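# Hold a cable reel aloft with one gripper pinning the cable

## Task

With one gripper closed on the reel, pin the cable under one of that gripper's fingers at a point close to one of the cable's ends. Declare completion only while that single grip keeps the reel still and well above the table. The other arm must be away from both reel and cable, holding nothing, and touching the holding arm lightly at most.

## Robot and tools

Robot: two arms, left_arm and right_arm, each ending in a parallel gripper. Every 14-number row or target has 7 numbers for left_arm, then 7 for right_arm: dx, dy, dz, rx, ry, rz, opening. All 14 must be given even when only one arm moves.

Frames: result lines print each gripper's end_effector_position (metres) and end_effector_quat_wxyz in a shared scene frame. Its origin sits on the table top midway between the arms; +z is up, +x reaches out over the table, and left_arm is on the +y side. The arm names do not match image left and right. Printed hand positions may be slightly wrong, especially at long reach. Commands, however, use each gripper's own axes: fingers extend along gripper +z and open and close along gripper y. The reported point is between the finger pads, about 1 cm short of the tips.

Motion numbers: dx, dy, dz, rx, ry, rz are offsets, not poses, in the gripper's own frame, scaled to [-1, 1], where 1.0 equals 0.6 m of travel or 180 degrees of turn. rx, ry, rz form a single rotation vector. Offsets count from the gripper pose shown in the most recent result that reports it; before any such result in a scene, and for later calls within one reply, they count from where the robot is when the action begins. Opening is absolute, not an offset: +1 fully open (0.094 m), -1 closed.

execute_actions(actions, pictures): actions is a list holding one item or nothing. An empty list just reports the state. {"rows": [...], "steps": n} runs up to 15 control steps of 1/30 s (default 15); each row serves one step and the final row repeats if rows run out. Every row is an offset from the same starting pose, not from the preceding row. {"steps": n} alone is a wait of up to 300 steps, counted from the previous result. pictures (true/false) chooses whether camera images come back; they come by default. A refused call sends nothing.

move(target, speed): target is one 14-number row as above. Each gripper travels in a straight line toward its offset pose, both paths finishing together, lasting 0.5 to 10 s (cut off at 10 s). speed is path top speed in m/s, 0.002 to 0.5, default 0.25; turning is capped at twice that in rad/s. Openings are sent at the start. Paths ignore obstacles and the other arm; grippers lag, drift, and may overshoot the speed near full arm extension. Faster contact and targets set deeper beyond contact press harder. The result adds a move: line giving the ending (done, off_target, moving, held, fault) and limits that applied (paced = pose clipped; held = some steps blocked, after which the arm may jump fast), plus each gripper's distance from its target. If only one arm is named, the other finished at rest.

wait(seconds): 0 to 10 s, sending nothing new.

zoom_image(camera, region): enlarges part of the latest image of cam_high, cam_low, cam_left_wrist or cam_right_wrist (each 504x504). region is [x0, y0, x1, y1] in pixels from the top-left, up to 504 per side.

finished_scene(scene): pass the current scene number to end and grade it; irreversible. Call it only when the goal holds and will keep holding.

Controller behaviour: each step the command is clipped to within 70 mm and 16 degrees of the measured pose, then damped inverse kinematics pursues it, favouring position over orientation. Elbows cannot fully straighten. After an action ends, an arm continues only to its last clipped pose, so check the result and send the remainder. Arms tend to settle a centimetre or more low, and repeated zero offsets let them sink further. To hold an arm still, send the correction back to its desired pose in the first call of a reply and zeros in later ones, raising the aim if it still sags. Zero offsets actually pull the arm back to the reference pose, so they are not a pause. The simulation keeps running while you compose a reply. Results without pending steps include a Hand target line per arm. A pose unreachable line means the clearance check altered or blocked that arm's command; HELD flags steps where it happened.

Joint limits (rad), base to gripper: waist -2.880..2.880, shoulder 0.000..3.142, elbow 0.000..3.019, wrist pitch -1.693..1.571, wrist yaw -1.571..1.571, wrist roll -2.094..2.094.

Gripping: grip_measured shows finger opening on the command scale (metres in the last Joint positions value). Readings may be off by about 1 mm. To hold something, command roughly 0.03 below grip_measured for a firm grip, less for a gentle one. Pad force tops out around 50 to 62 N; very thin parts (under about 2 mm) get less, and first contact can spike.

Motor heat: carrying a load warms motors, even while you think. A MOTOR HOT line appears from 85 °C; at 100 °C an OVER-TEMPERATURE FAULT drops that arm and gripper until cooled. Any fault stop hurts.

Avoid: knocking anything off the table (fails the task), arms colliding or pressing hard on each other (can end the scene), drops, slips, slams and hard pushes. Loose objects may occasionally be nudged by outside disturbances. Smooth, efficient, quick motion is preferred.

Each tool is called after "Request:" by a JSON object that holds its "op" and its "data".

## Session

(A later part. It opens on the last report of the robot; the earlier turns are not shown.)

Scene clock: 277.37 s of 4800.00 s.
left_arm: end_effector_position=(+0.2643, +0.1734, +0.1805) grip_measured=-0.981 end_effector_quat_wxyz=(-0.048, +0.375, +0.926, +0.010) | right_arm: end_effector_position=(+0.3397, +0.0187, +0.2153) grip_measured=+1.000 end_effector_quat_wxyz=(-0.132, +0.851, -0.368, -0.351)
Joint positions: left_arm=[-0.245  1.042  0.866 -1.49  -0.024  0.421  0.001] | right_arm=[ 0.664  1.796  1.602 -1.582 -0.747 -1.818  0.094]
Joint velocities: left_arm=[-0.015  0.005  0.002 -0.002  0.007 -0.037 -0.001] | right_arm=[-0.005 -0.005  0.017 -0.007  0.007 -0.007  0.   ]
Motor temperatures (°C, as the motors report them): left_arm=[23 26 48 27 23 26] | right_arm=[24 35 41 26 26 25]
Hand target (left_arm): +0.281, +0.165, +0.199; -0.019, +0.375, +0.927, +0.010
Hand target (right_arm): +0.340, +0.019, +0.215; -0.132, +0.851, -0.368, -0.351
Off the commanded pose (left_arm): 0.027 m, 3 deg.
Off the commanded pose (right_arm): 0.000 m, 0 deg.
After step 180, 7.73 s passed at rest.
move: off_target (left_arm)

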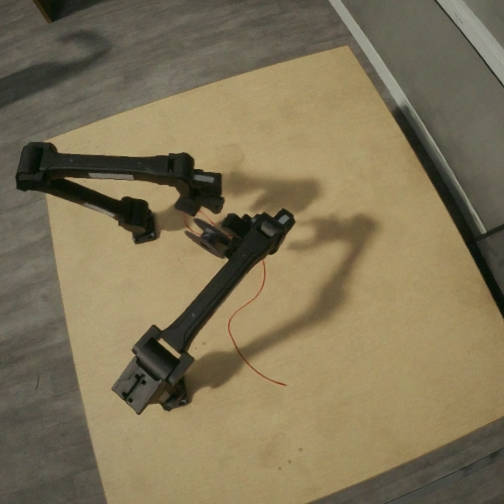

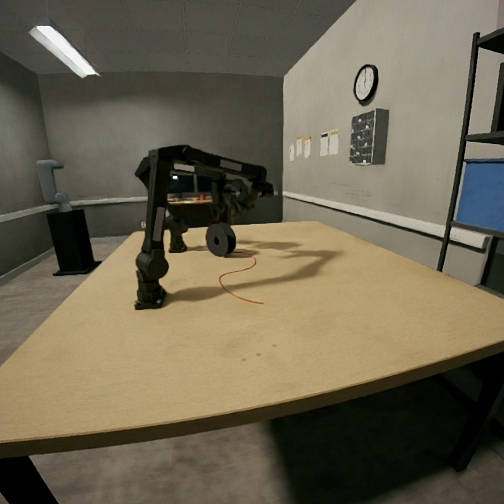

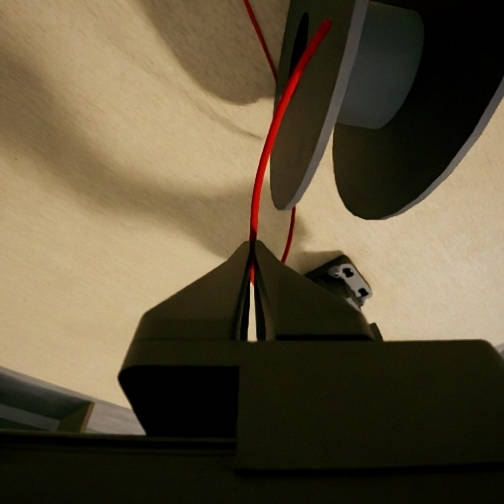

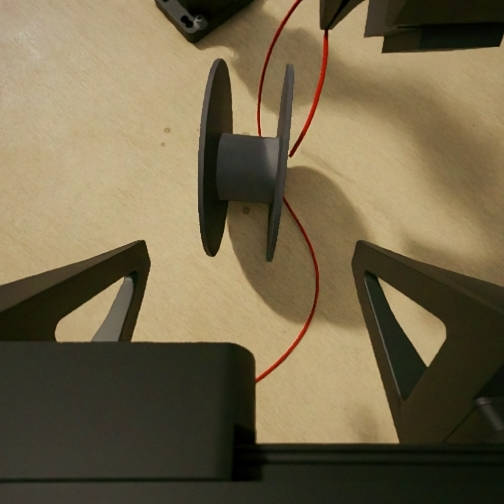

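Request:
{"op": "move", "data": {"target": [-0.08, 0.03, -0.025, 0, 0, 0, -1, 0, 0, 0, 0, 0, 0, 1], "speed": 0.05}}

Request:
{"op": "zoom_image", "data": {"camera": "cam_high", "region": [150, 150, 310, 310]}}

Scene clock: 308.13 s of 4800.00 s.
left_arm: end_effector_position=(+0.2934, +0.1618, +0.1753) grip_measured=-0.981 end_effector_quat_wxyz=(-0.074, +0.374, +0.924, +0.010) | right_arm: end_effector_position=(+0.3397, +0.0187, +0.2153) grip_measured=+1.000 end_effector_quat_wxyz=(-0.132, +0.851, -0.368, -0.351)
Joint positions: left_arm=[-0.249  1.174  0.942 -1.487 -0.024  0.416  0.001] | right_arm=[ 0.664  1.796  1.602 -1.582 -0.747 -1.818  0.094]
Joint velocities: left_arm=[-0.005  0.015 -0.002  0.002  0.037  0.007 -0.   ] | right_arm=[ 0.005 -0.005 -0.012 -0.017  0.007 -0.007  0.   ]
Motor temperatures (°C, as the motors report them): left_arm=[23 26 52 27 23 26] | right_arm=[24 36 41 26 26 25]
Hand target (left_arm): +0.311, +0.152, +0.192; -0.047, +0.375, +0.926, +0.010
Hand target (right_arm): +0.340, +0.019, +0.215; -0.132, +0.851, -0.368, -0.351
Off the commanded pose (left_arm): 0.026 m, 3 deg.
Off the commanded pose (right_arm): 0.000 m, 0 deg.
After step 180, 23.40 s passed at rest.
move: off_target (left_arm)

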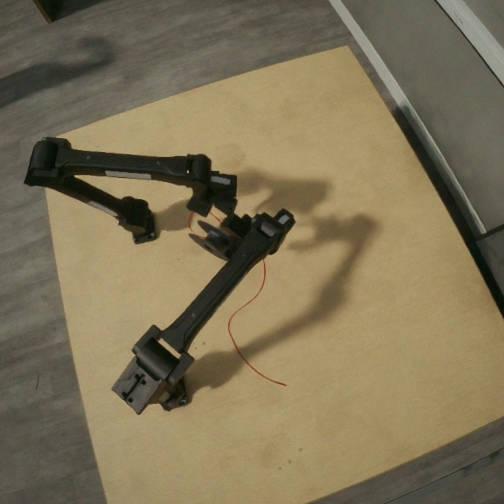

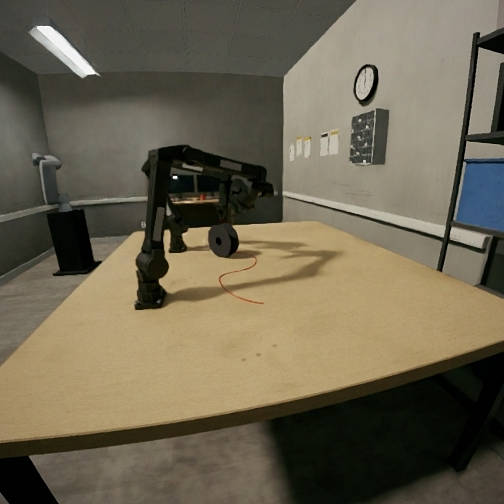

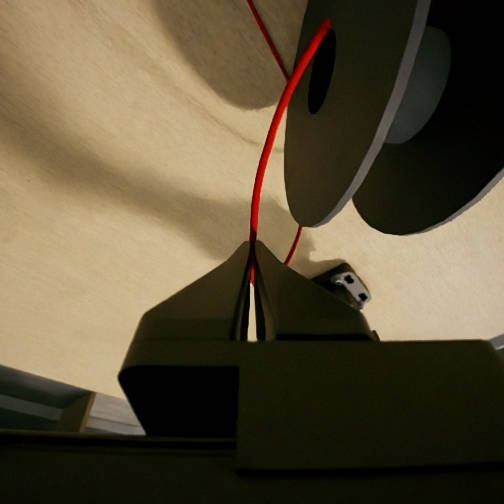

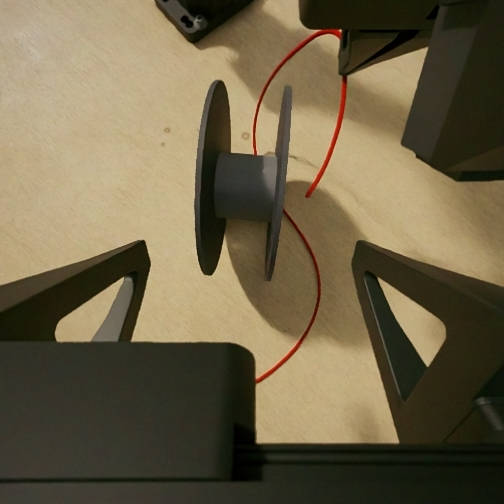

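Region (150, 150, 310, 310) of cam_high's 504x504 image, scaled by 3.150, with more detail than that image has.

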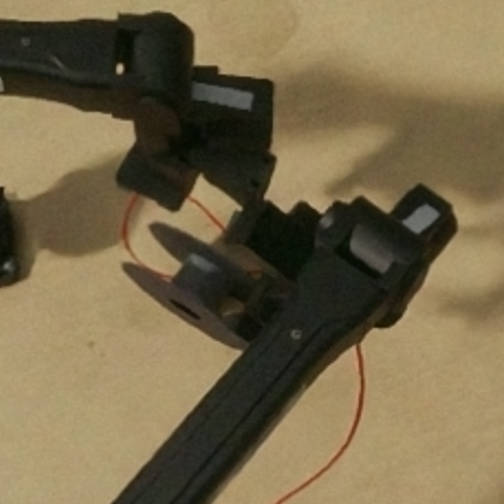

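Request:
{"op": "move", "data": {"target": [0, 0, 0, 0, 0, 0, -1, -0.03, -0.02, 0.13, 0, 0, 0, 1], "speed": 0.05}}

Request:
{"op": "zoom_image", "data": {"camera": "cam_high", "region": [150, 150, 310, 310]}}

Scene clock: 329.60 s of 4800.00 s.
left_arm: end_effector_position=(+0.2933, +0.1619, +0.1754) grip_measured=-0.981 end_effector_quat_wxyz=(-0.074, +0.374, +0.924, +0.010) | right_arm: end_effector_position=(+0.3109, +0.0615, +0.1777) grip_measured=+1.000 end_effector_quat_wxyz=(-0.133, +0.848, -0.379, -0.346)
Joint positions: left_arm=[-0.249  1.173  0.942 -1.487 -0.024  0.416  0.001] | right_arm=[ 0.762  1.796  1.508 -1.374 -0.754 -1.649  0.094]
Joint velocities: left_arm=[-0.005 -0.005 -0.007 -0.002  0.007 -0.037 -0.001] | right_arm=[-0.005 -0.005 -0.007  0.007  0.007 -0.007  0.   ]
Motor temperatures (°C, as the motors report them): left_arm=[23 26 52 26 23 26] | right_arm=[24 36 41 26 26 25]
Hand target (left_arm): +0.293, +0.162, +0.175; -0.074, +0.374, +0.924, +0.010
Hand target (right_arm): +0.301, +0.073, +0.171; -0.130, +0.852, -0.368, -0.350
Off the commanded pose (left_arm): 0.000 m, 0 deg.
Off the commanded pose (right_arm): 0.018 m, 2 deg.
After step 180, 13.57 s passed at rest.
move: off_target (right_arm)

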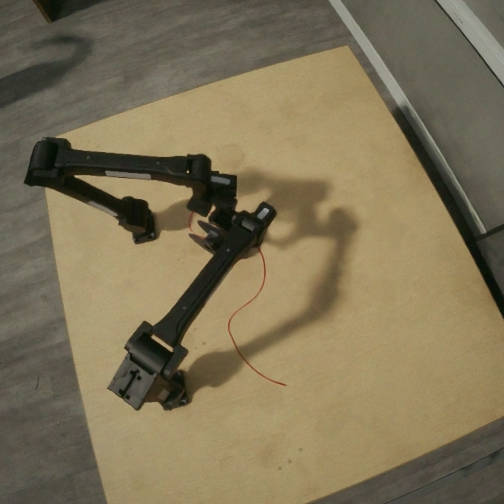

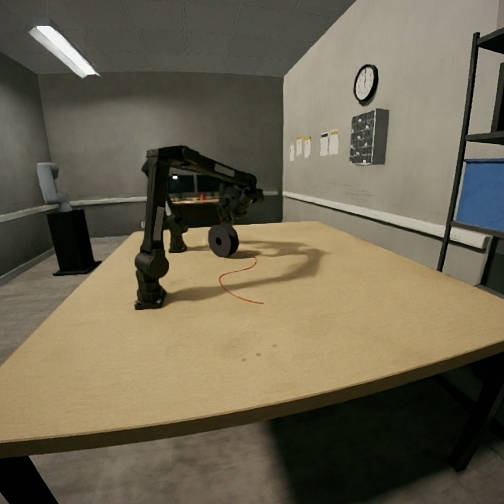

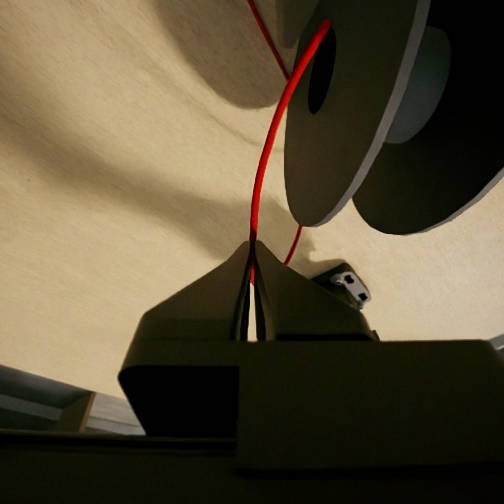

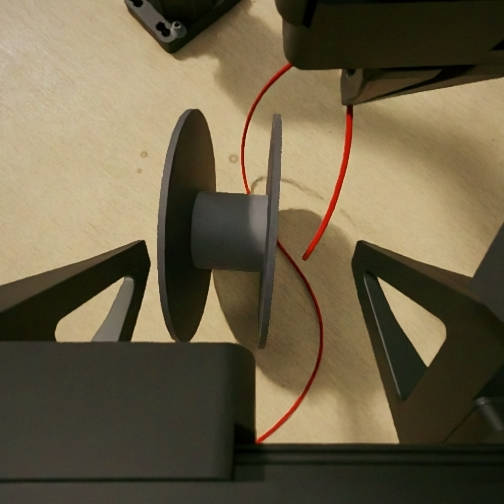

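Region (150, 150, 310, 310) of cam_high's 504x504 image, scaled by 3.150, with more detail than that image has.

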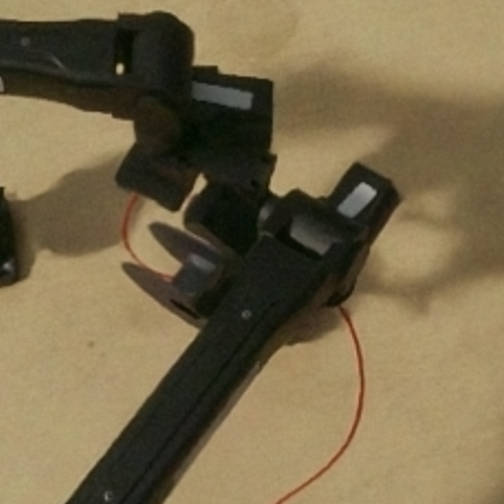

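Request:
{"op": "move", "data": {"target": [0, -0.01, 0.02, 0, -0.14, 0, -1, 0, 0.008, 0, 0, 0, 0, 1], "speed": 0.05}}

Request:
{"op": "zoom_image", "data": {"camera": "cam_high", "region": [150, 150, 310, 310]}}

Scene clock: 360.77 s of 4800.00 s.
left_arm: end_effector_position=(+0.2879, +0.1564, +0.1641) grip_measured=-0.981 end_effector_quat_wxyz=(+0.124, +0.366, +0.920, -0.073) | right_arm: end_effector_position=(+0.3098, +0.0602, +0.1767) grip_measured=+1.000 end_effector_quat_wxyz=(-0.131, +0.847, -0.381, -0.346)
Joint positions: left_arm=[-0.148  0.893  0.716 -1.165  0.176  0.487  0.001] | right_arm=[ 0.762  1.794  1.502 -1.374 -0.753 -1.647  0.094]
Joint velocities: left_arm=[-0.005 -0.005 -0.007  0.017 -0.022 -0.022 -0.   ] | right_arm=[-0.005 -0.005 -0.002  0.007 -0.095 -0.022  0.   ]
Motor temperatures (°C, as the motors report them): left_arm=[23 26 46 26 23 26] | right_arm=[24 36 41 26 27 25]
Hand target (left_arm): +0.288, +0.158, +0.162; +0.128, +0.366, +0.919, -0.074
Hand target (right_arm): +0.307, +0.058, +0.178; -0.133, +0.848, -0.379, -0.346
Off the commanded pose (left_arm): 0.002 m, 1 deg.
Off the commanded pose (right_arm): 0.003 m, 0 deg.
After step 180, 20.53 s passed at rest.
move: done

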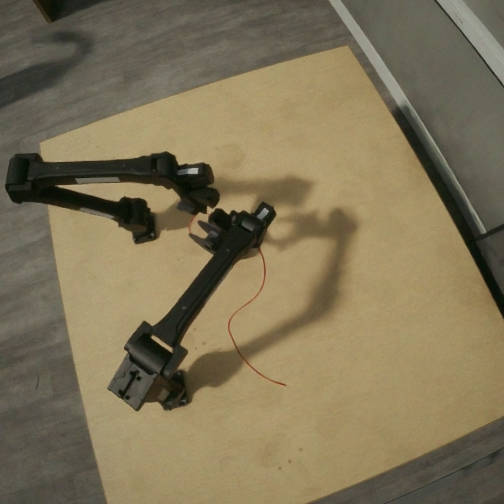

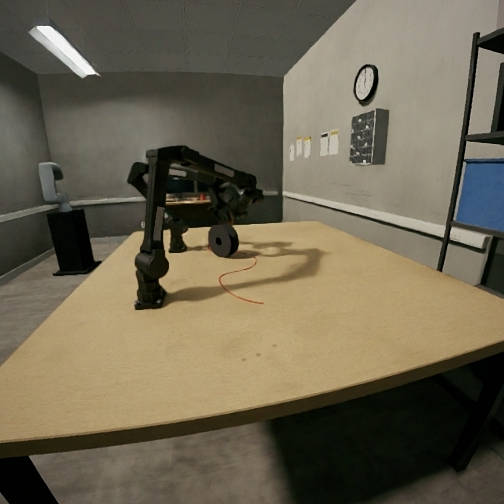

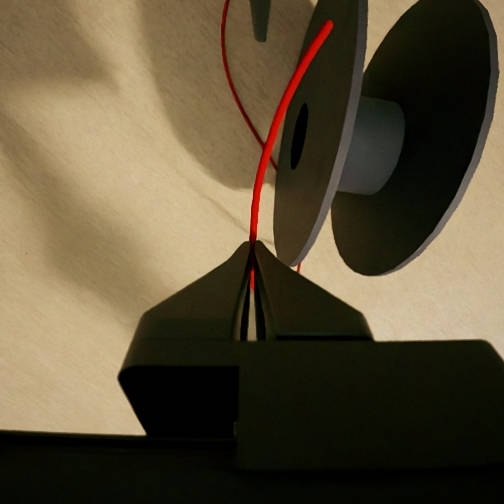

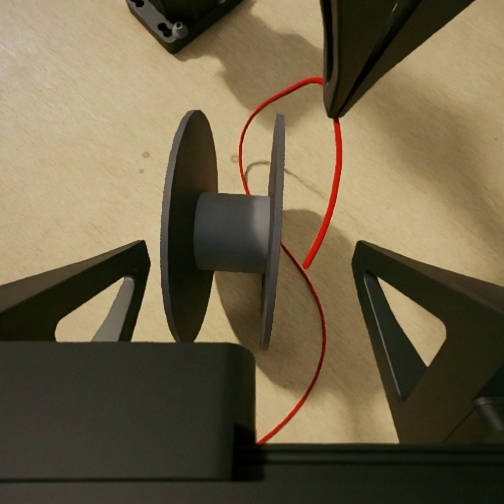

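Region (150, 150, 310, 310) of cam_high's 504x504 image, scaled by 3.150, with more detail than that image has.

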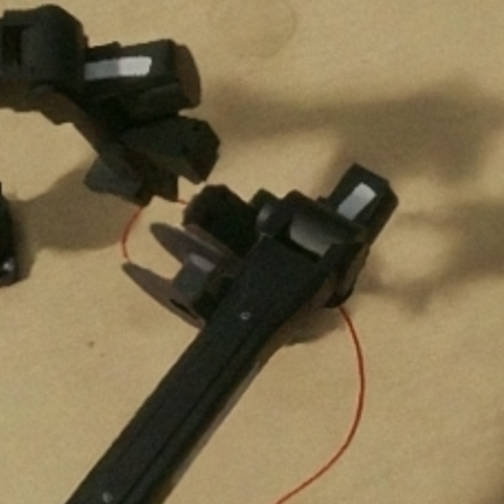

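Request:
{"op": "move", "data": {"target": [0, 0, 0, 0, 0, 0, -1, 0, 0.015, 0.085, 0, 0, 0, 1], "speed": 0.04}}

Request:
{"op": "zoom_image", "data": {"camera": "cam_high", "region": [150, 150, 310, 310]}}

Scene clock: 370.43 s of 4800.00 s.
left_arm: end_effector_position=(+0.2880, +0.1564, +0.1641) grip_measured=-0.981 end_effector_quat_wxyz=(+0.124, +0.366, +0.919, -0.073) | right_arm: end_effector_position=(+0.2811, +0.0763, +0.1396) grip_measured=+1.000 end_effector_quat_wxyz=(-0.127, +0.848, -0.380, -0.346)
Joint positions: left_arm=[-0.148  0.893  0.716 -1.164  0.176  0.487  0.001] | right_arm=[ 0.822  1.794  1.401 -1.228 -0.753 -1.572  0.094]
Joint velocities: left_arm=[-0.005  0.005  0.002  0.007 -0.037  0.095  0.001] | right_arm=[-0.015 -0.015 -0.017  0.007  0.022  0.007  0.   ]
Motor temperatures (°C, as the motors report them): left_arm=[23 26 46 27 24 26] | right_arm=[24 37 41 26 27 25]
Hand target (left_arm): +0.288, +0.156, +0.164; +0.124, +0.366, +0.920, -0.073
Hand target (right_arm): +0.279, +0.079, +0.139; -0.130, +0.848, -0.381, -0.345
Off the commanded pose (left_arm): 0.000 m, 0 deg.
Off the commanded pose (right_arm): 0.004 m, 1 deg.
After step 180, 2.07 s passed at rest.
move: done

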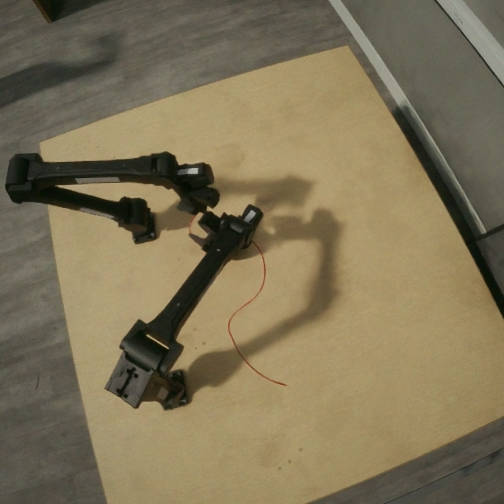

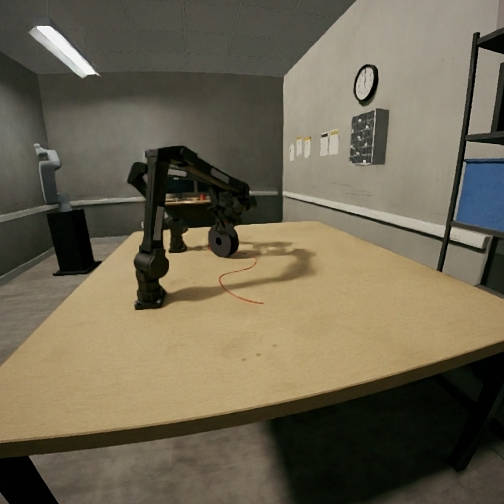

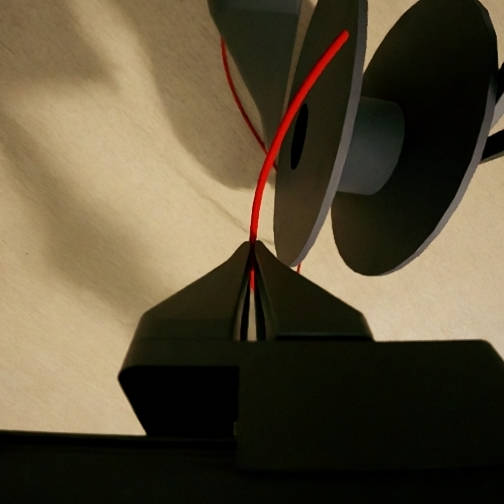

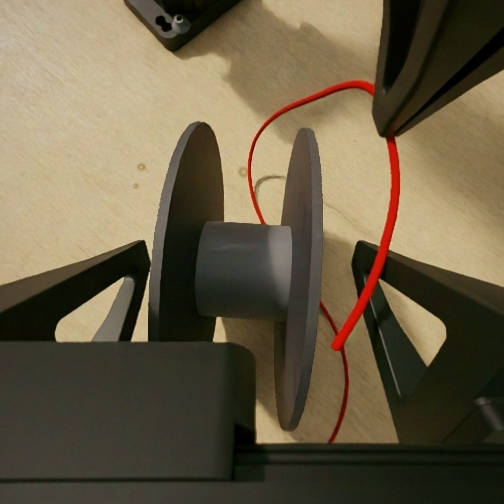

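Region (150, 150, 310, 310) of cam_high's 504x504 image, scaled by 3.150, with more detail than that image has.

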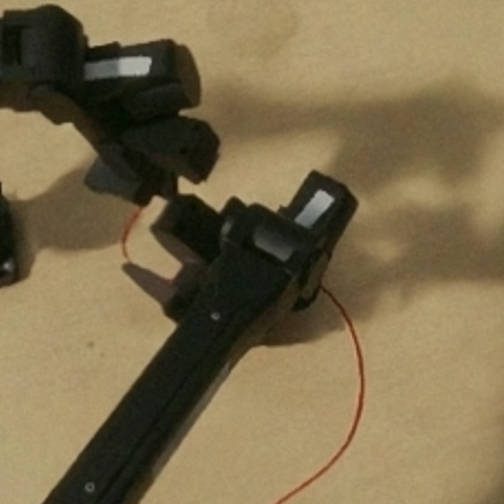

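Request:
{"op": "move", "data": {"target": [0, -0.03, 0, 0, 0, 0, -1, 0, 0, 0, 0, 0, 0, 1], "speed": 0.03}}

Request:
{"op": "move", "data": {"target": [0, 0, 0.04, 0, 0, 0, -1, 0, 0, 0, 0, 0, 0, 1], "speed": 0.03}}

Scene clock: 388.87 s of 4800.00 s.
left_arm: end_effector_position=(+0.2814, +0.1430, +0.1696) grip_measured=-0.981 end_effector_quat_wxyz=(+0.131, +0.368, +0.918, -0.074) | right_arm: end_effector_position=(+0.2812, +0.0764, +0.1396) grip_measured=+1.000 end_effector_quat_wxyz=(-0.126, +0.848, -0.381, -0.346)
Joint positions: left_arm=[-0.21   0.869  0.716 -1.164  0.164  0.43   0.001] | right_arm=[ 0.822  1.794  1.401 -1.227 -0.753 -1.571  0.094]
Joint velocities: left_arm=[ 0.005 -0.015 -0.027  0.007 -0.022 -0.051 -0.   ] | right_arm=[-0.005 -0.024 -0.012 -0.007  0.007 -0.007  0.   ]
Motor temperatures (°C, as the motors report them): left_arm=[23 26 46 27 23 26] | right_arm=[24 37 40 26 27 25]
Hand target (left_arm): +0.276, +0.144, +0.165; +0.124, +0.366, +0.919, -0.073
Hand target (right_arm): +0.281, +0.076, +0.140; -0.127, +0.848, -0.380, -0.346
Off the commanded pose (left_arm): 0.008 m, 1 deg.
Off the commanded pose (right_arm): 0.000 m, 0 deg.
After step 180, 11.57 s passed at rest.
move: done

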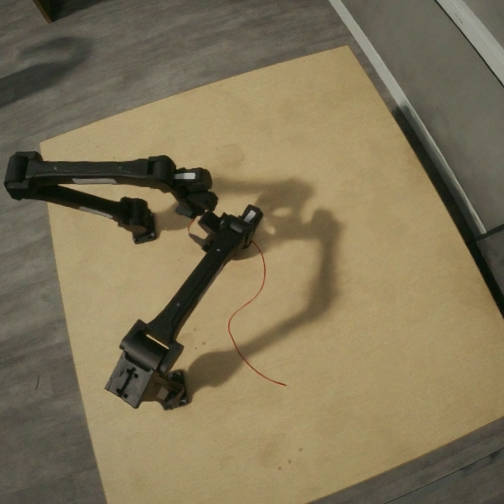

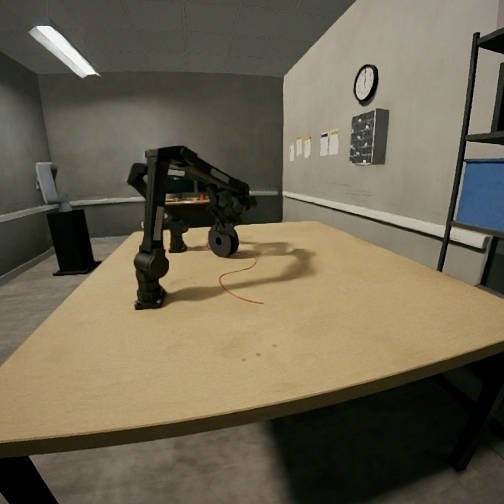

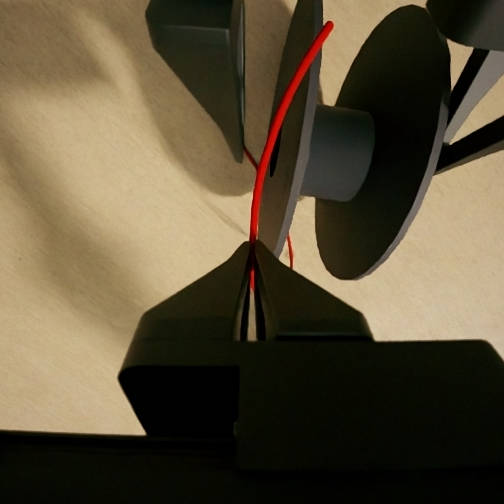

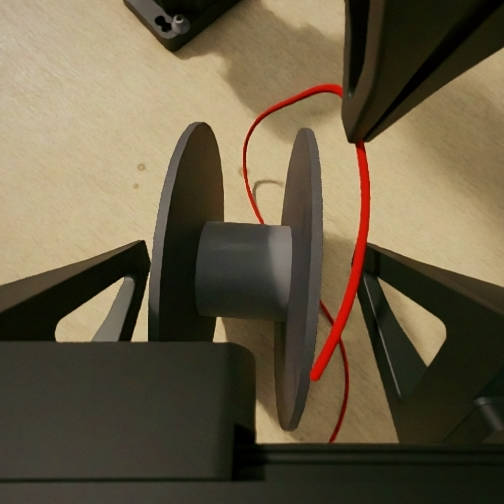

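Scene clock: 389.93 s of 4800.00 s.
left_arm: end_effector_position=(+0.2868, +0.1387, +0.1527) grip_measured=-0.981 end_effector_quat_wxyz=(+0.134, +0.368, +0.917, -0.075) | right_arm: end_effector_position=(+0.2812, +0.0764, +0.1396) grip_measured=+1.000 end_effector_quat_wxyz=(-0.126, +0.848, -0.381, -0.346)
Joint positions: left_arm=[-0.219  0.895  0.683 -1.096  0.164  0.421  0.001] | right_arm=[ 0.822  1.794  1.401 -1.227 -0.753 -1.571  0.094]
Joint velocities: left_arm=[-0.005 -0.015 -0.002  0.007 -0.051  0.037 -0.   ] | right_arm=[ 0.005 -0.005  0.007 -0.007  0.066  0.037  0.   ]
Motor temperatures (°C, as the motors report them): left_arm=[23 26 46 27 23 26] | right_arm=[24 37 41 26 27 25]
Hand target (left_arm): +0.286, +0.137, +0.147; +0.130, +0.368, +0.918, -0.074
Hand target (right_arm): +0.281, +0.076, +0.140; -0.126, +0.848, -0.381, -0.346
Off the commanded pose (left_arm): 0.006 m, 0 deg.
Off the commanded pose (right_arm): 0.000 m, 0 deg.
move: done

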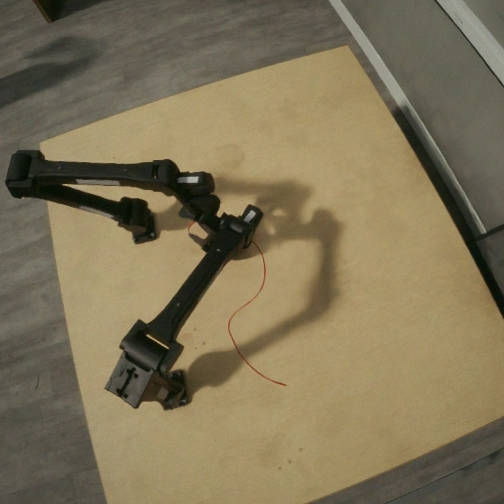

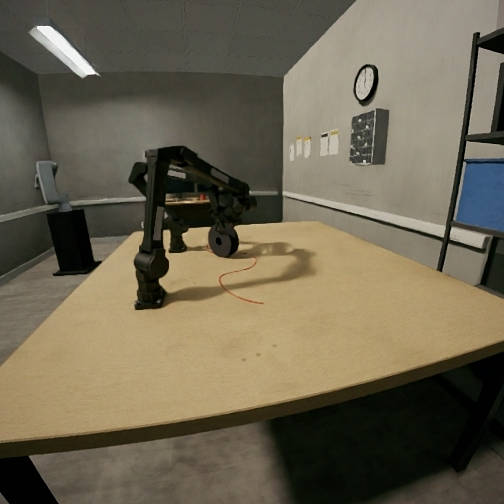

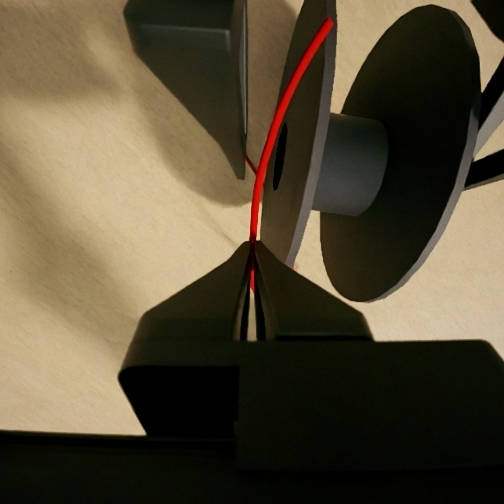

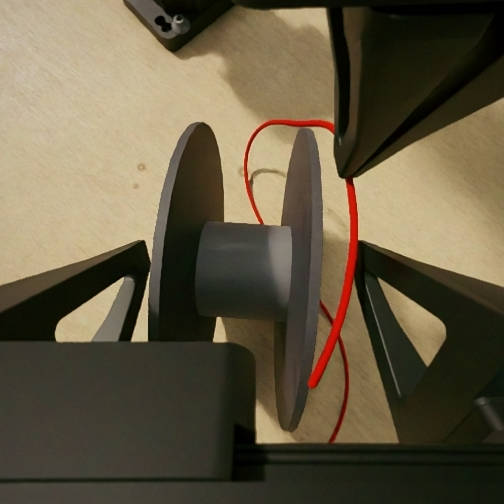

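Request:
{"op": "move", "data": {"target": [0.045, 0, -0.012, 0, 0, 0, -1, 0, 0, 0, 0, 0, 0, 1], "speed": 0.03}}

Scene clock: 410.80 s of 4800.00 s.
left_arm: end_effector_position=(+0.2717, +0.1556, +0.1549) grip_measured=-0.981 end_effector_quat_wxyz=(+0.140, +0.367, +0.917, -0.073) | right_arm: end_effector_position=(+0.2812, +0.0764, +0.1396) grip_measured=+1.000 end_effector_quat_wxyz=(-0.126, +0.848, -0.381, -0.346)
Joint positions: left_arm=[-0.168  0.821  0.652 -1.136  0.174  0.469  0.001] | right_arm=[ 0.822  1.794  1.401 -1.227 -0.753 -1.571  0.094]
Joint velocities: left_arm=[ 0.005  0.015 -0.002  0.012  0.051  0.066 -0.   ] | right_arm=[-0.005 -0.015  0.007 -0.002  0.037 -0.022  0.   ]
Motor temperatures (°C, as the motors report them): left_arm=[23 26 45 27 23 26] | right_arm=[24 37 41 26 27 25]
Hand target (left_arm): +0.267, +0.158, +0.151; +0.134, +0.368, +0.917, -0.075
Hand target (right_arm): +0.281, +0.076, +0.140; -0.126, +0.848, -0.381, -0.346
Off the commanded pose (left_arm): 0.007 m, 1 deg.
Off the commanded pose (right_arm): 0.000 m, 0 deg.
After step 180, 13.67 s passed at rest.
move: done

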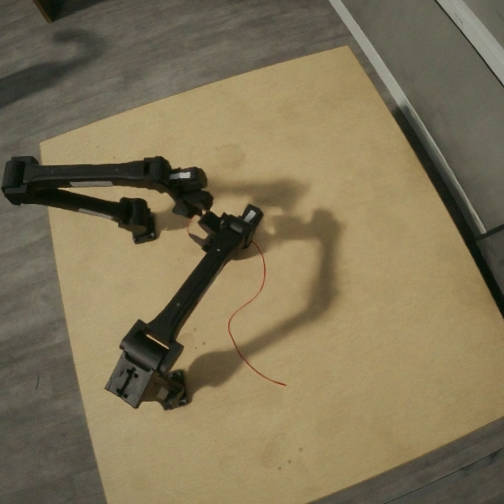

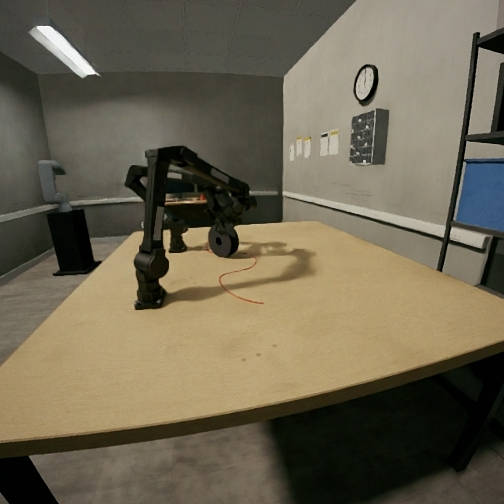

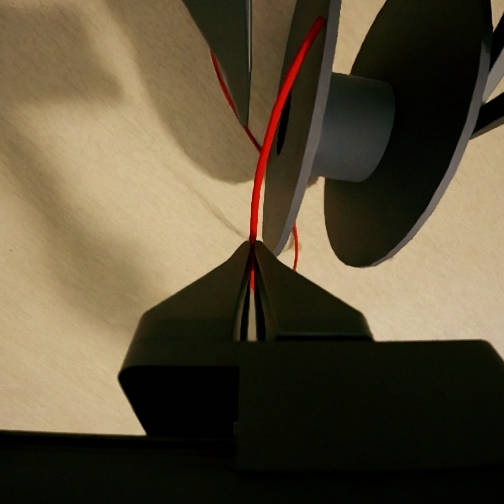

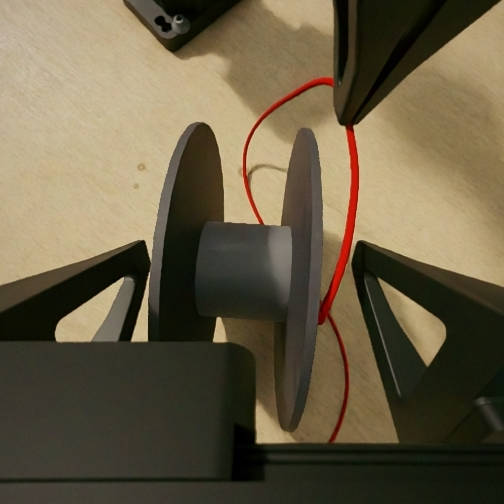

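Now close the right gripper.

Request:
{"op": "execute_actions", "data": {"actions": [{"rows": [[0, 0, 0, 0, 0, 0, -1, 0, 0, 0, 0, 0, 0, 0.8],[0, 0, 0, 0, 0, 0, -1, 0, 0, 0, 0, 0, 0, 0.7],[0, 0, 0, 0, 0, 0, -1, 0, 0, 0, 0, 0, 0, 0.6],[0, 0, 0, 0, 0, 0, -1, 0, 0, 0, 0, 0, 0, 0.5],[0, 0, 0, 0, 0, 0, -1, 0, 0, 0, 0, 0, 0, 0.45],[0, 0, 0, 0, 0, 0, -1, 0, 0, 0, 0, 0, 0, 0.4],[0, 0, 0, 0, 0, 0, -1, 0, 0, 0, 0, 0, 0, 0.35],[0, 0, 0, 0, 0, 0, -1, 0, 0, 0, 0, 0, 0, 0.3],[0, 0, 0, 0, 0, 0, -1, 0, 0, 0, 0, 0, 0, 0.25],[0, 0, 0, 0, 0, 0, -1, 0, 0, 0, 0, 0, 0, 0.2],[0, 0, 0, 0, 0, 0, -1, 0, 0, 0, 0, 0, 0, 0.15],[0, 0, 0, 0, 0, 0, -1, 0, 0, 0, 0, 0, 0, 0.1],[0, 0, 0, 0, 0, 0, -1, 0, 0, 0, 0, 0, 0, 0.05],[0, 0, 0, 0, 0, 0, -1, 0, 0, 0, 0, 0, 0, 0.0]], "steps": 15}], "pictures": false}}

Request:
{"op": "wait", "data": {"seconds": 0.7}}

Scene clock: 424.13 s of 4800.00 s.
left_arm: end_effector_position=(+0.2717, +0.1555, +0.1549) grip_measured=-0.981 end_effector_quat_wxyz=(+0.140, +0.368, +0.916, -0.073) | right_arm: end_effector_position=(+0.2812, +0.0761, +0.1390) grip_measured=+0.264 end_effector_quat_wxyz=(-0.126, +0.848, -0.381, -0.345)
Joint positions: left_arm=[-0.168  0.821  0.652 -1.136  0.175  0.471  0.001] | right_arm=[ 0.822  1.794  1.401 -1.227 -0.752 -1.571  0.059]
Joint velocities: left_arm=[-0.024  0.005 -0.022 -0.012  0.022 -0.022  0.   ] | right_arm=[ 0.005 -0.005 -0.012 -0.002 -0.066 -0.022 -0.001]
Motor temperatures (°C, as the motors report them): left_arm=[23 25 45 27 24 26] | right_arm=[24 37 41 26 27 25]
Hand target (left_arm): +0.272, +0.156, +0.155; +0.140, +0.367, +0.917, -0.073
Hand target (right_arm): +0.281, +0.076, +0.140; -0.126, +0.848, -0.381, -0.346
Off the commanded pose (left_arm): 0.000 m, 0 deg.
Off the commanded pose (right_arm): 0.001 m, 0 deg.
Steps of this call (steps 1 to 180: nothing new was sent; then 6.83 s passed at rest; steps 181 to 195: all 15 steps of this action). Readings (end_effector_position):
181: left_arm (+0.2717, +0.1555, +0.1549) | right_arm (+0.2812, +0.0764, +0.1396)
182: left_arm (+0.2717, +0.1555, +0.1549) | right_arm (+0.2812, +0.0764, +0.1396)
184: left_arm (+0.2717, +0.1555, +0.1549) | right_arm (+0.2812, +0.0764, +0.1396)
188: left_arm (+0.2717, +0.1555, +0.1549) | right_arm (+0.2812, +0.0764, +0.1396)
195: the state above

Scene clock: 424.83 s of 4800.00 s.
left_arm: end_effector_position=(+0.2717, +0.1555, +0.1549) grip_measured=-0.981 end_effector_quat_wxyz=(+0.140, +0.368, +0.916, -0.073) | right_arm: end_effector_position=(+0.2812, +0.0761, +0.1390) grip_measured=+0.264 end_effector_quat_wxyz=(-0.126, +0.848, -0.381, -0.345)
Joint positions: left_arm=[-0.168  0.821  0.652 -1.136  0.175  0.471  0.001] | right_arm=[ 0.822  1.794  1.401 -1.227 -0.752 -1.571  0.059]
Joint velocities: left_arm=[ 0.005 -0.024  0.012 -0.012 -0.037  0.037  0.   ] | right_arm=[-0.005  0.005 -0.002  0.012  0.007 -0.022 -0.   ]
Motor temperatures (°C, as the motors report them): left_arm=[23 25 45 27 24 26] | right_arm=[24 37 41 26 27 25]
Hand target (left_arm): +0.272, +0.156, +0.155; +0.140, +0.367, +0.917, -0.073
Hand target (right_arm): +0.281, +0.076, +0.140; -0.126, +0.848, -0.381, -0.346
Off the commanded pose (left_arm): 0.000 m, 0 deg.
Off the commanded pose (right_arm): 0.001 m, 0 deg.
Steps of this call (steps 1 to 21: nothing new was sent). Readings (end_effector_position):
1: left_arm (+0.2717, +0.1555, +0.1549) | right_arm (+0.2812, +0.0761, +0.1390)
2: left_arm (+0.2717, +0.1555, +0.1549) | right_arm (+0.2812, +0.0761, +0.1390)
4: left_arm (+0.2717, +0.1555, +0.1549) | right_arm (+0.2812, +0.0761, +0.1390)
8: left_arm (+0.2717, +0.1555, +0.1549) | right_arm (+0.2812, +0.0761, +0.1390)
21: the state above

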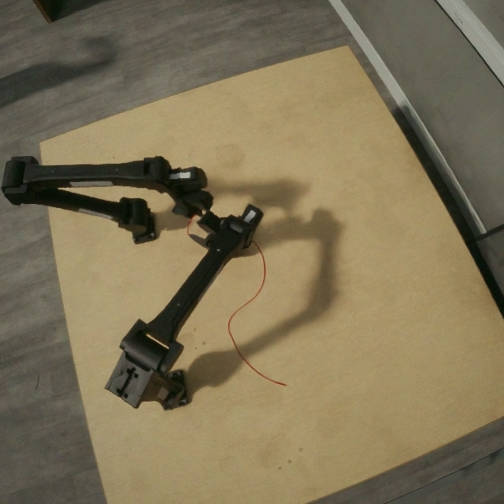

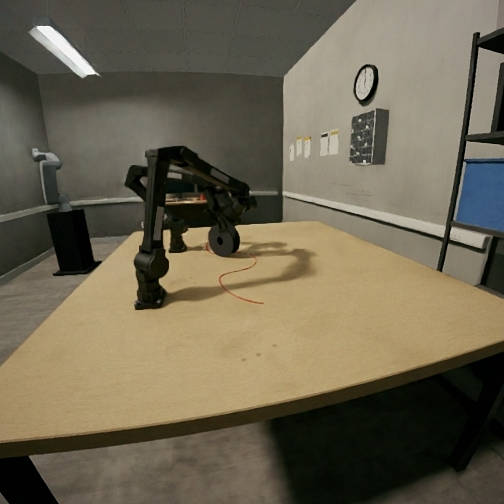

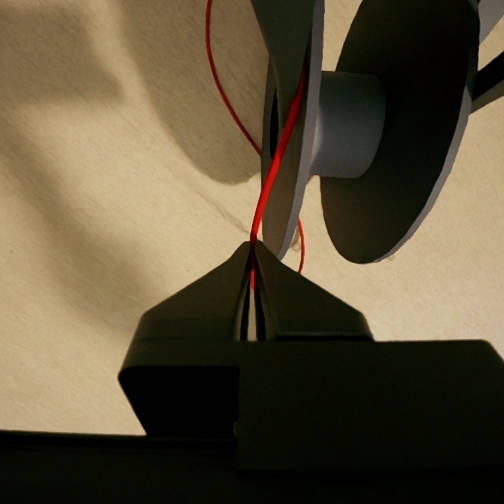

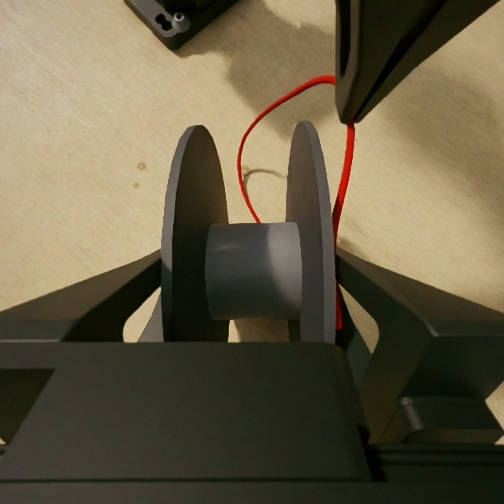

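Request:
{"op": "execute_actions", "data": {"actions": [{"rows": [[0, 0, 0, 0, 0, 0, -0.65, 0, 0, 0, 0, 0, 0, 0.21]], "steps": 15}], "pictures": false}}

Request:
{"op": "move", "data": {"target": [0.03, 0.05, -0.2, 0, 0, 0, -0.65, 0, 0, 0, 0, 0, 0, 0.21], "speed": 0.1}}

Scene clock: 433.23 s of 4800.00 s.
left_arm: end_effector_position=(+0.2717, +0.1555, +0.1549) grip_measured=-0.652 end_effector_quat_wxyz=(+0.140, +0.368, +0.916, -0.073) | right_arm: end_effector_position=(+0.2813, +0.0761, +0.1390) grip_measured=+0.264 end_effector_quat_wxyz=(-0.126, +0.848, -0.381, -0.345)
Joint positions: left_arm=[-0.168  0.821  0.652 -1.136  0.175  0.471  0.016] | right_arm=[ 0.822  1.794  1.401 -1.227 -0.751 -1.571  0.059]
Joint velocities: left_arm=[ 0.005 -0.005  0.002 -0.002 -0.007 -0.037 -0.   ] | right_arm=[-0.015  0.005 -0.002 -0.002 -0.081 -0.051  0.   ]
Motor temperatures (°C, as the motors report them): left_arm=[23 25 46 27 23 26] | right_arm=[24 37 41 26 27 25]
Hand target (left_arm): +0.272, +0.156, +0.155; +0.140, +0.368, +0.916, -0.073
Hand target (right_arm): +0.281, +0.076, +0.139; -0.126, +0.848, -0.381, -0.346
Off the commanded pose (left_arm): 0.000 m, 0 deg.
Off the commanded pose (right_arm): 0.000 m, 0 deg.
Steps of this call (steps 1 to 180: nothing new was sent; then 1.90 s passed at rest; steps 181 to 195: all 15 steps of this action). Readings (end_effector_position):
181: left_arm (+0.2717, +0.1555, +0.1549) | right_arm (+0.2813, +0.0761, +0.1390)
182: left_arm (+0.2717, +0.1555, +0.1549) | right_arm (+0.2813, +0.0761, +0.1390)
184: left_arm (+0.2717, +0.1555, +0.1549) | right_arm (+0.2813, +0.0761, +0.1390)
188: left_arm (+0.2717, +0.1555, +0.1549) | right_arm (+0.2813, +0.0761, +0.1390)
195: the state above

Scene clock: 435.17 s of 4800.00 s.
left_arm: end_effector_position=(+0.2462, +0.2159, +0.2381) grip_measured=-0.652 end_effector_quat_wxyz=(+0.116, +0.365, +0.920, -0.083) | right_arm: end_effector_position=(+0.2813, +0.0760, +0.1389) grip_measured=+0.264 end_effector_quat_wxyz=(-0.126, +0.848, -0.381, -0.345)
Joint positions: left_arm=[ 0.129  0.757  0.852 -1.514  0.244  0.762  0.016] | right_arm=[ 0.822  1.794  1.401 -1.227 -0.751 -1.571  0.059]
Joint velocities: left_arm=[ 0.005 -0.005 -0.012 -0.002  0.022 -0.022  0.   ] | right_arm=[-0.005 -0.015 -0.002  0.012  0.037 -0.022  0.   ]
Motor temperatures (°C, as the motors report them): left_arm=[23 25 47 27 24 26] | right_arm=[24 37 41 26 27 25]
Hand target (left_arm): +0.254, +0.217, +0.261; +0.140, +0.368, +0.916, -0.075
Hand target (right_arm): +0.281, +0.076, +0.139; -0.126, +0.848, -0.381, -0.345
Off the commanded pose (left_arm): 0.026 m, 3 deg.
Off the commanded pose (right_arm): 0.000 m, 0 deg.
move: off_target (left_arm)

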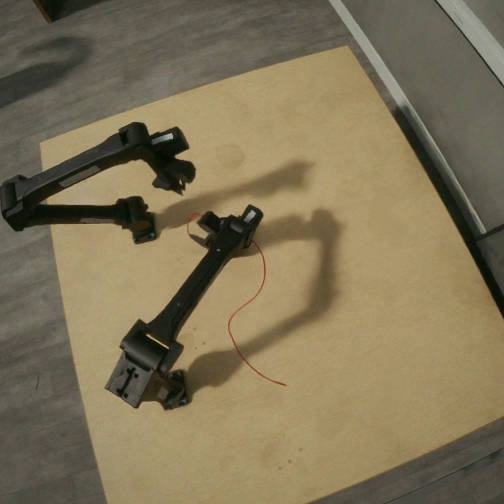

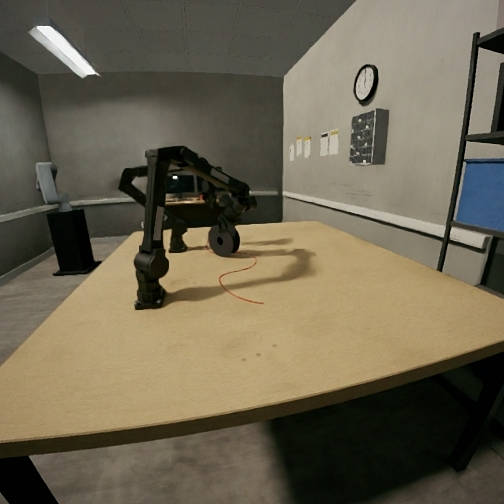

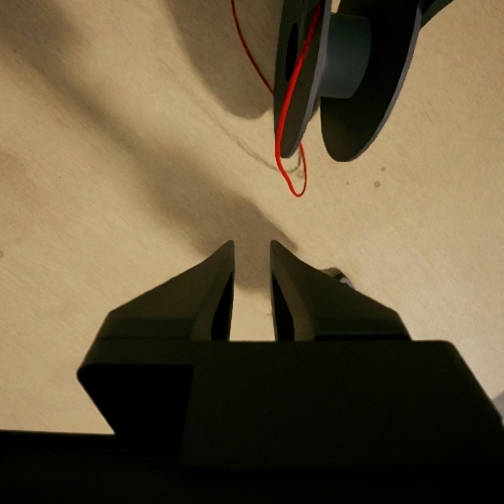

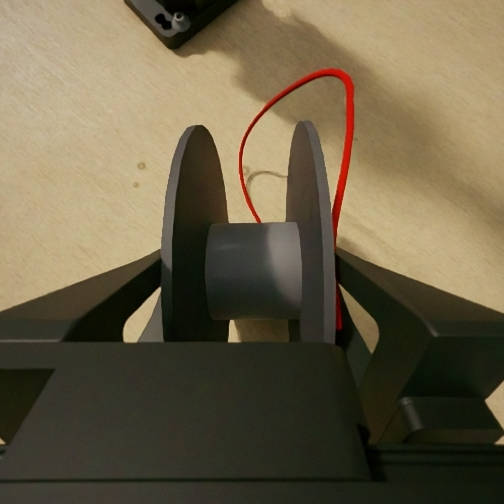

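Request:
{"op": "move", "data": {"target": [0.172, 0.338, -0.146, 0, 0, 0, 0.5, -0.216, 0.088, -0.408, 0, 0, 0, 0.21], "speed": 0.12}}

Request:
{"op": "zoom_image", "data": {"camera": "cam_low", "region": [150, 110, 310, 270]}}

Scene clock: 462.20 s of 4800.00 s.
left_arm: end_effector_position=(+0.2925, +0.4372, +0.2622) grip_measured=+0.498 end_effector_quat_wxyz=(+0.109, +0.359, +0.921, -0.108) | right_arm: end_effector_position=(+0.2932, -0.0076, +0.3722) grip_measured=+0.264 end_effector_quat_wxyz=(-0.190, +0.831, -0.419, -0.313)
Joint positions: left_arm=[ 0.881  1.225  1.198 -1.655  0.287  1.539  0.07 ] | right_arm=[ 0.672  1.519  1.676 -1.692 -0.748 -1.597  0.059]
Joint velocities: left_arm=[ 0.005 -0.015 -0.027 -0.022 -0.037 -0.022  0.   ] | right_arm=[ 0.005 -0.015 -0.002  0.002  0.037 -0.066 -0.001]
Motor temperatures (°C, as the motors report them): left_arm=[23 25 53 27 24 26] | right_arm=[24 38 42 26 27 25]
Hand target (left_arm): +0.300, +0.447, +0.281; +0.119, +0.364, +0.919, -0.089
Hand target (right_arm): +0.295, -0.007, +0.405; -0.217, +0.830, -0.414, -0.304
Off the commanded pose (left_arm): 0.023 m, 3 deg.
Off the commanded pose (right_arm): 0.038 m, 10 deg.
joint sent to its limit (right arm) — the command would take joint 4 (wrist pitch) past its lower limit, so that joint was sent only as far as its limit.
After step 180, 18.27 s passed at rest.
move: off_target (left_arm, right_arm)

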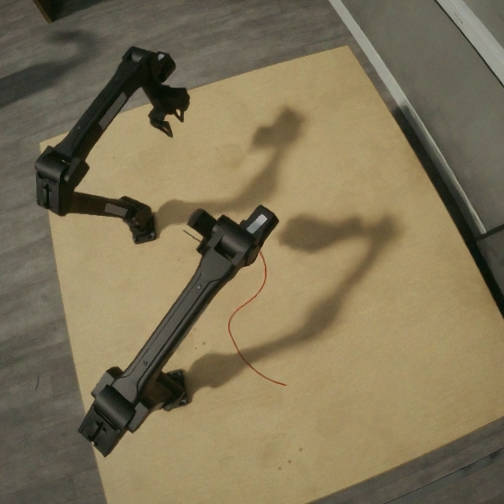

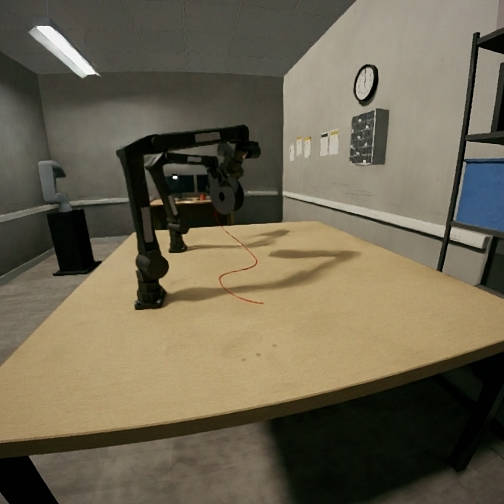

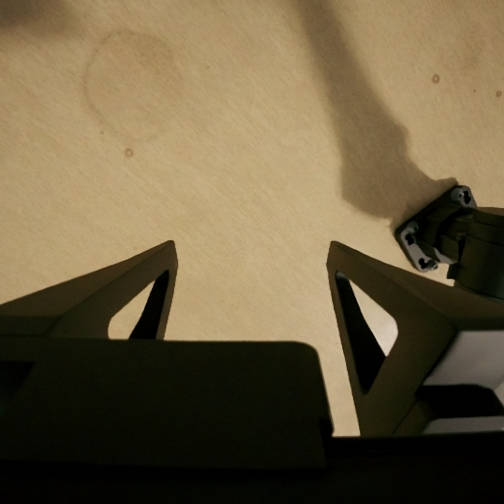

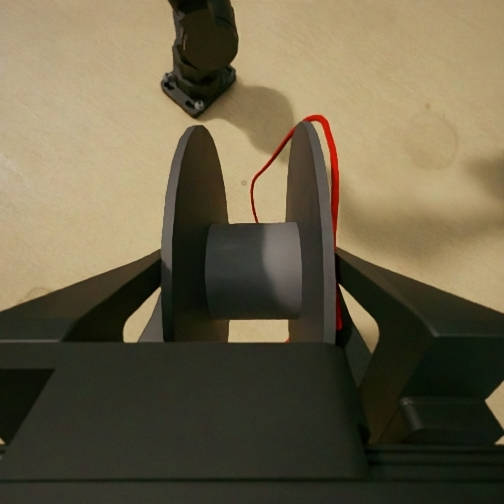

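Region (150, 110, 310, 270) of cam_low's 504x504 image, scaled by 3.150, with more detail than that image has.

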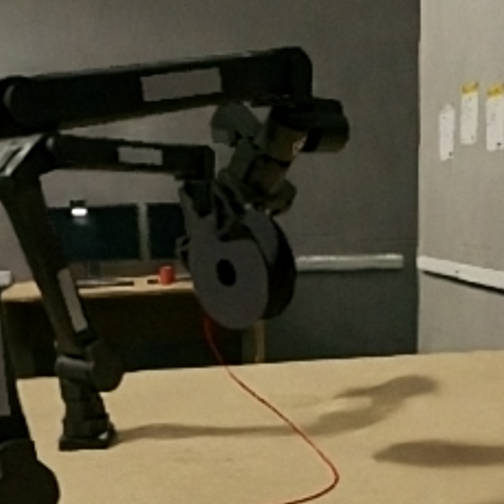

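The reel is held high with the cable end trapped under the right finger, and the left arm is clear and empty.

Request:
{"op": "finished_scene", "data": {"scene": 2}}

The scene is finished: the task was done.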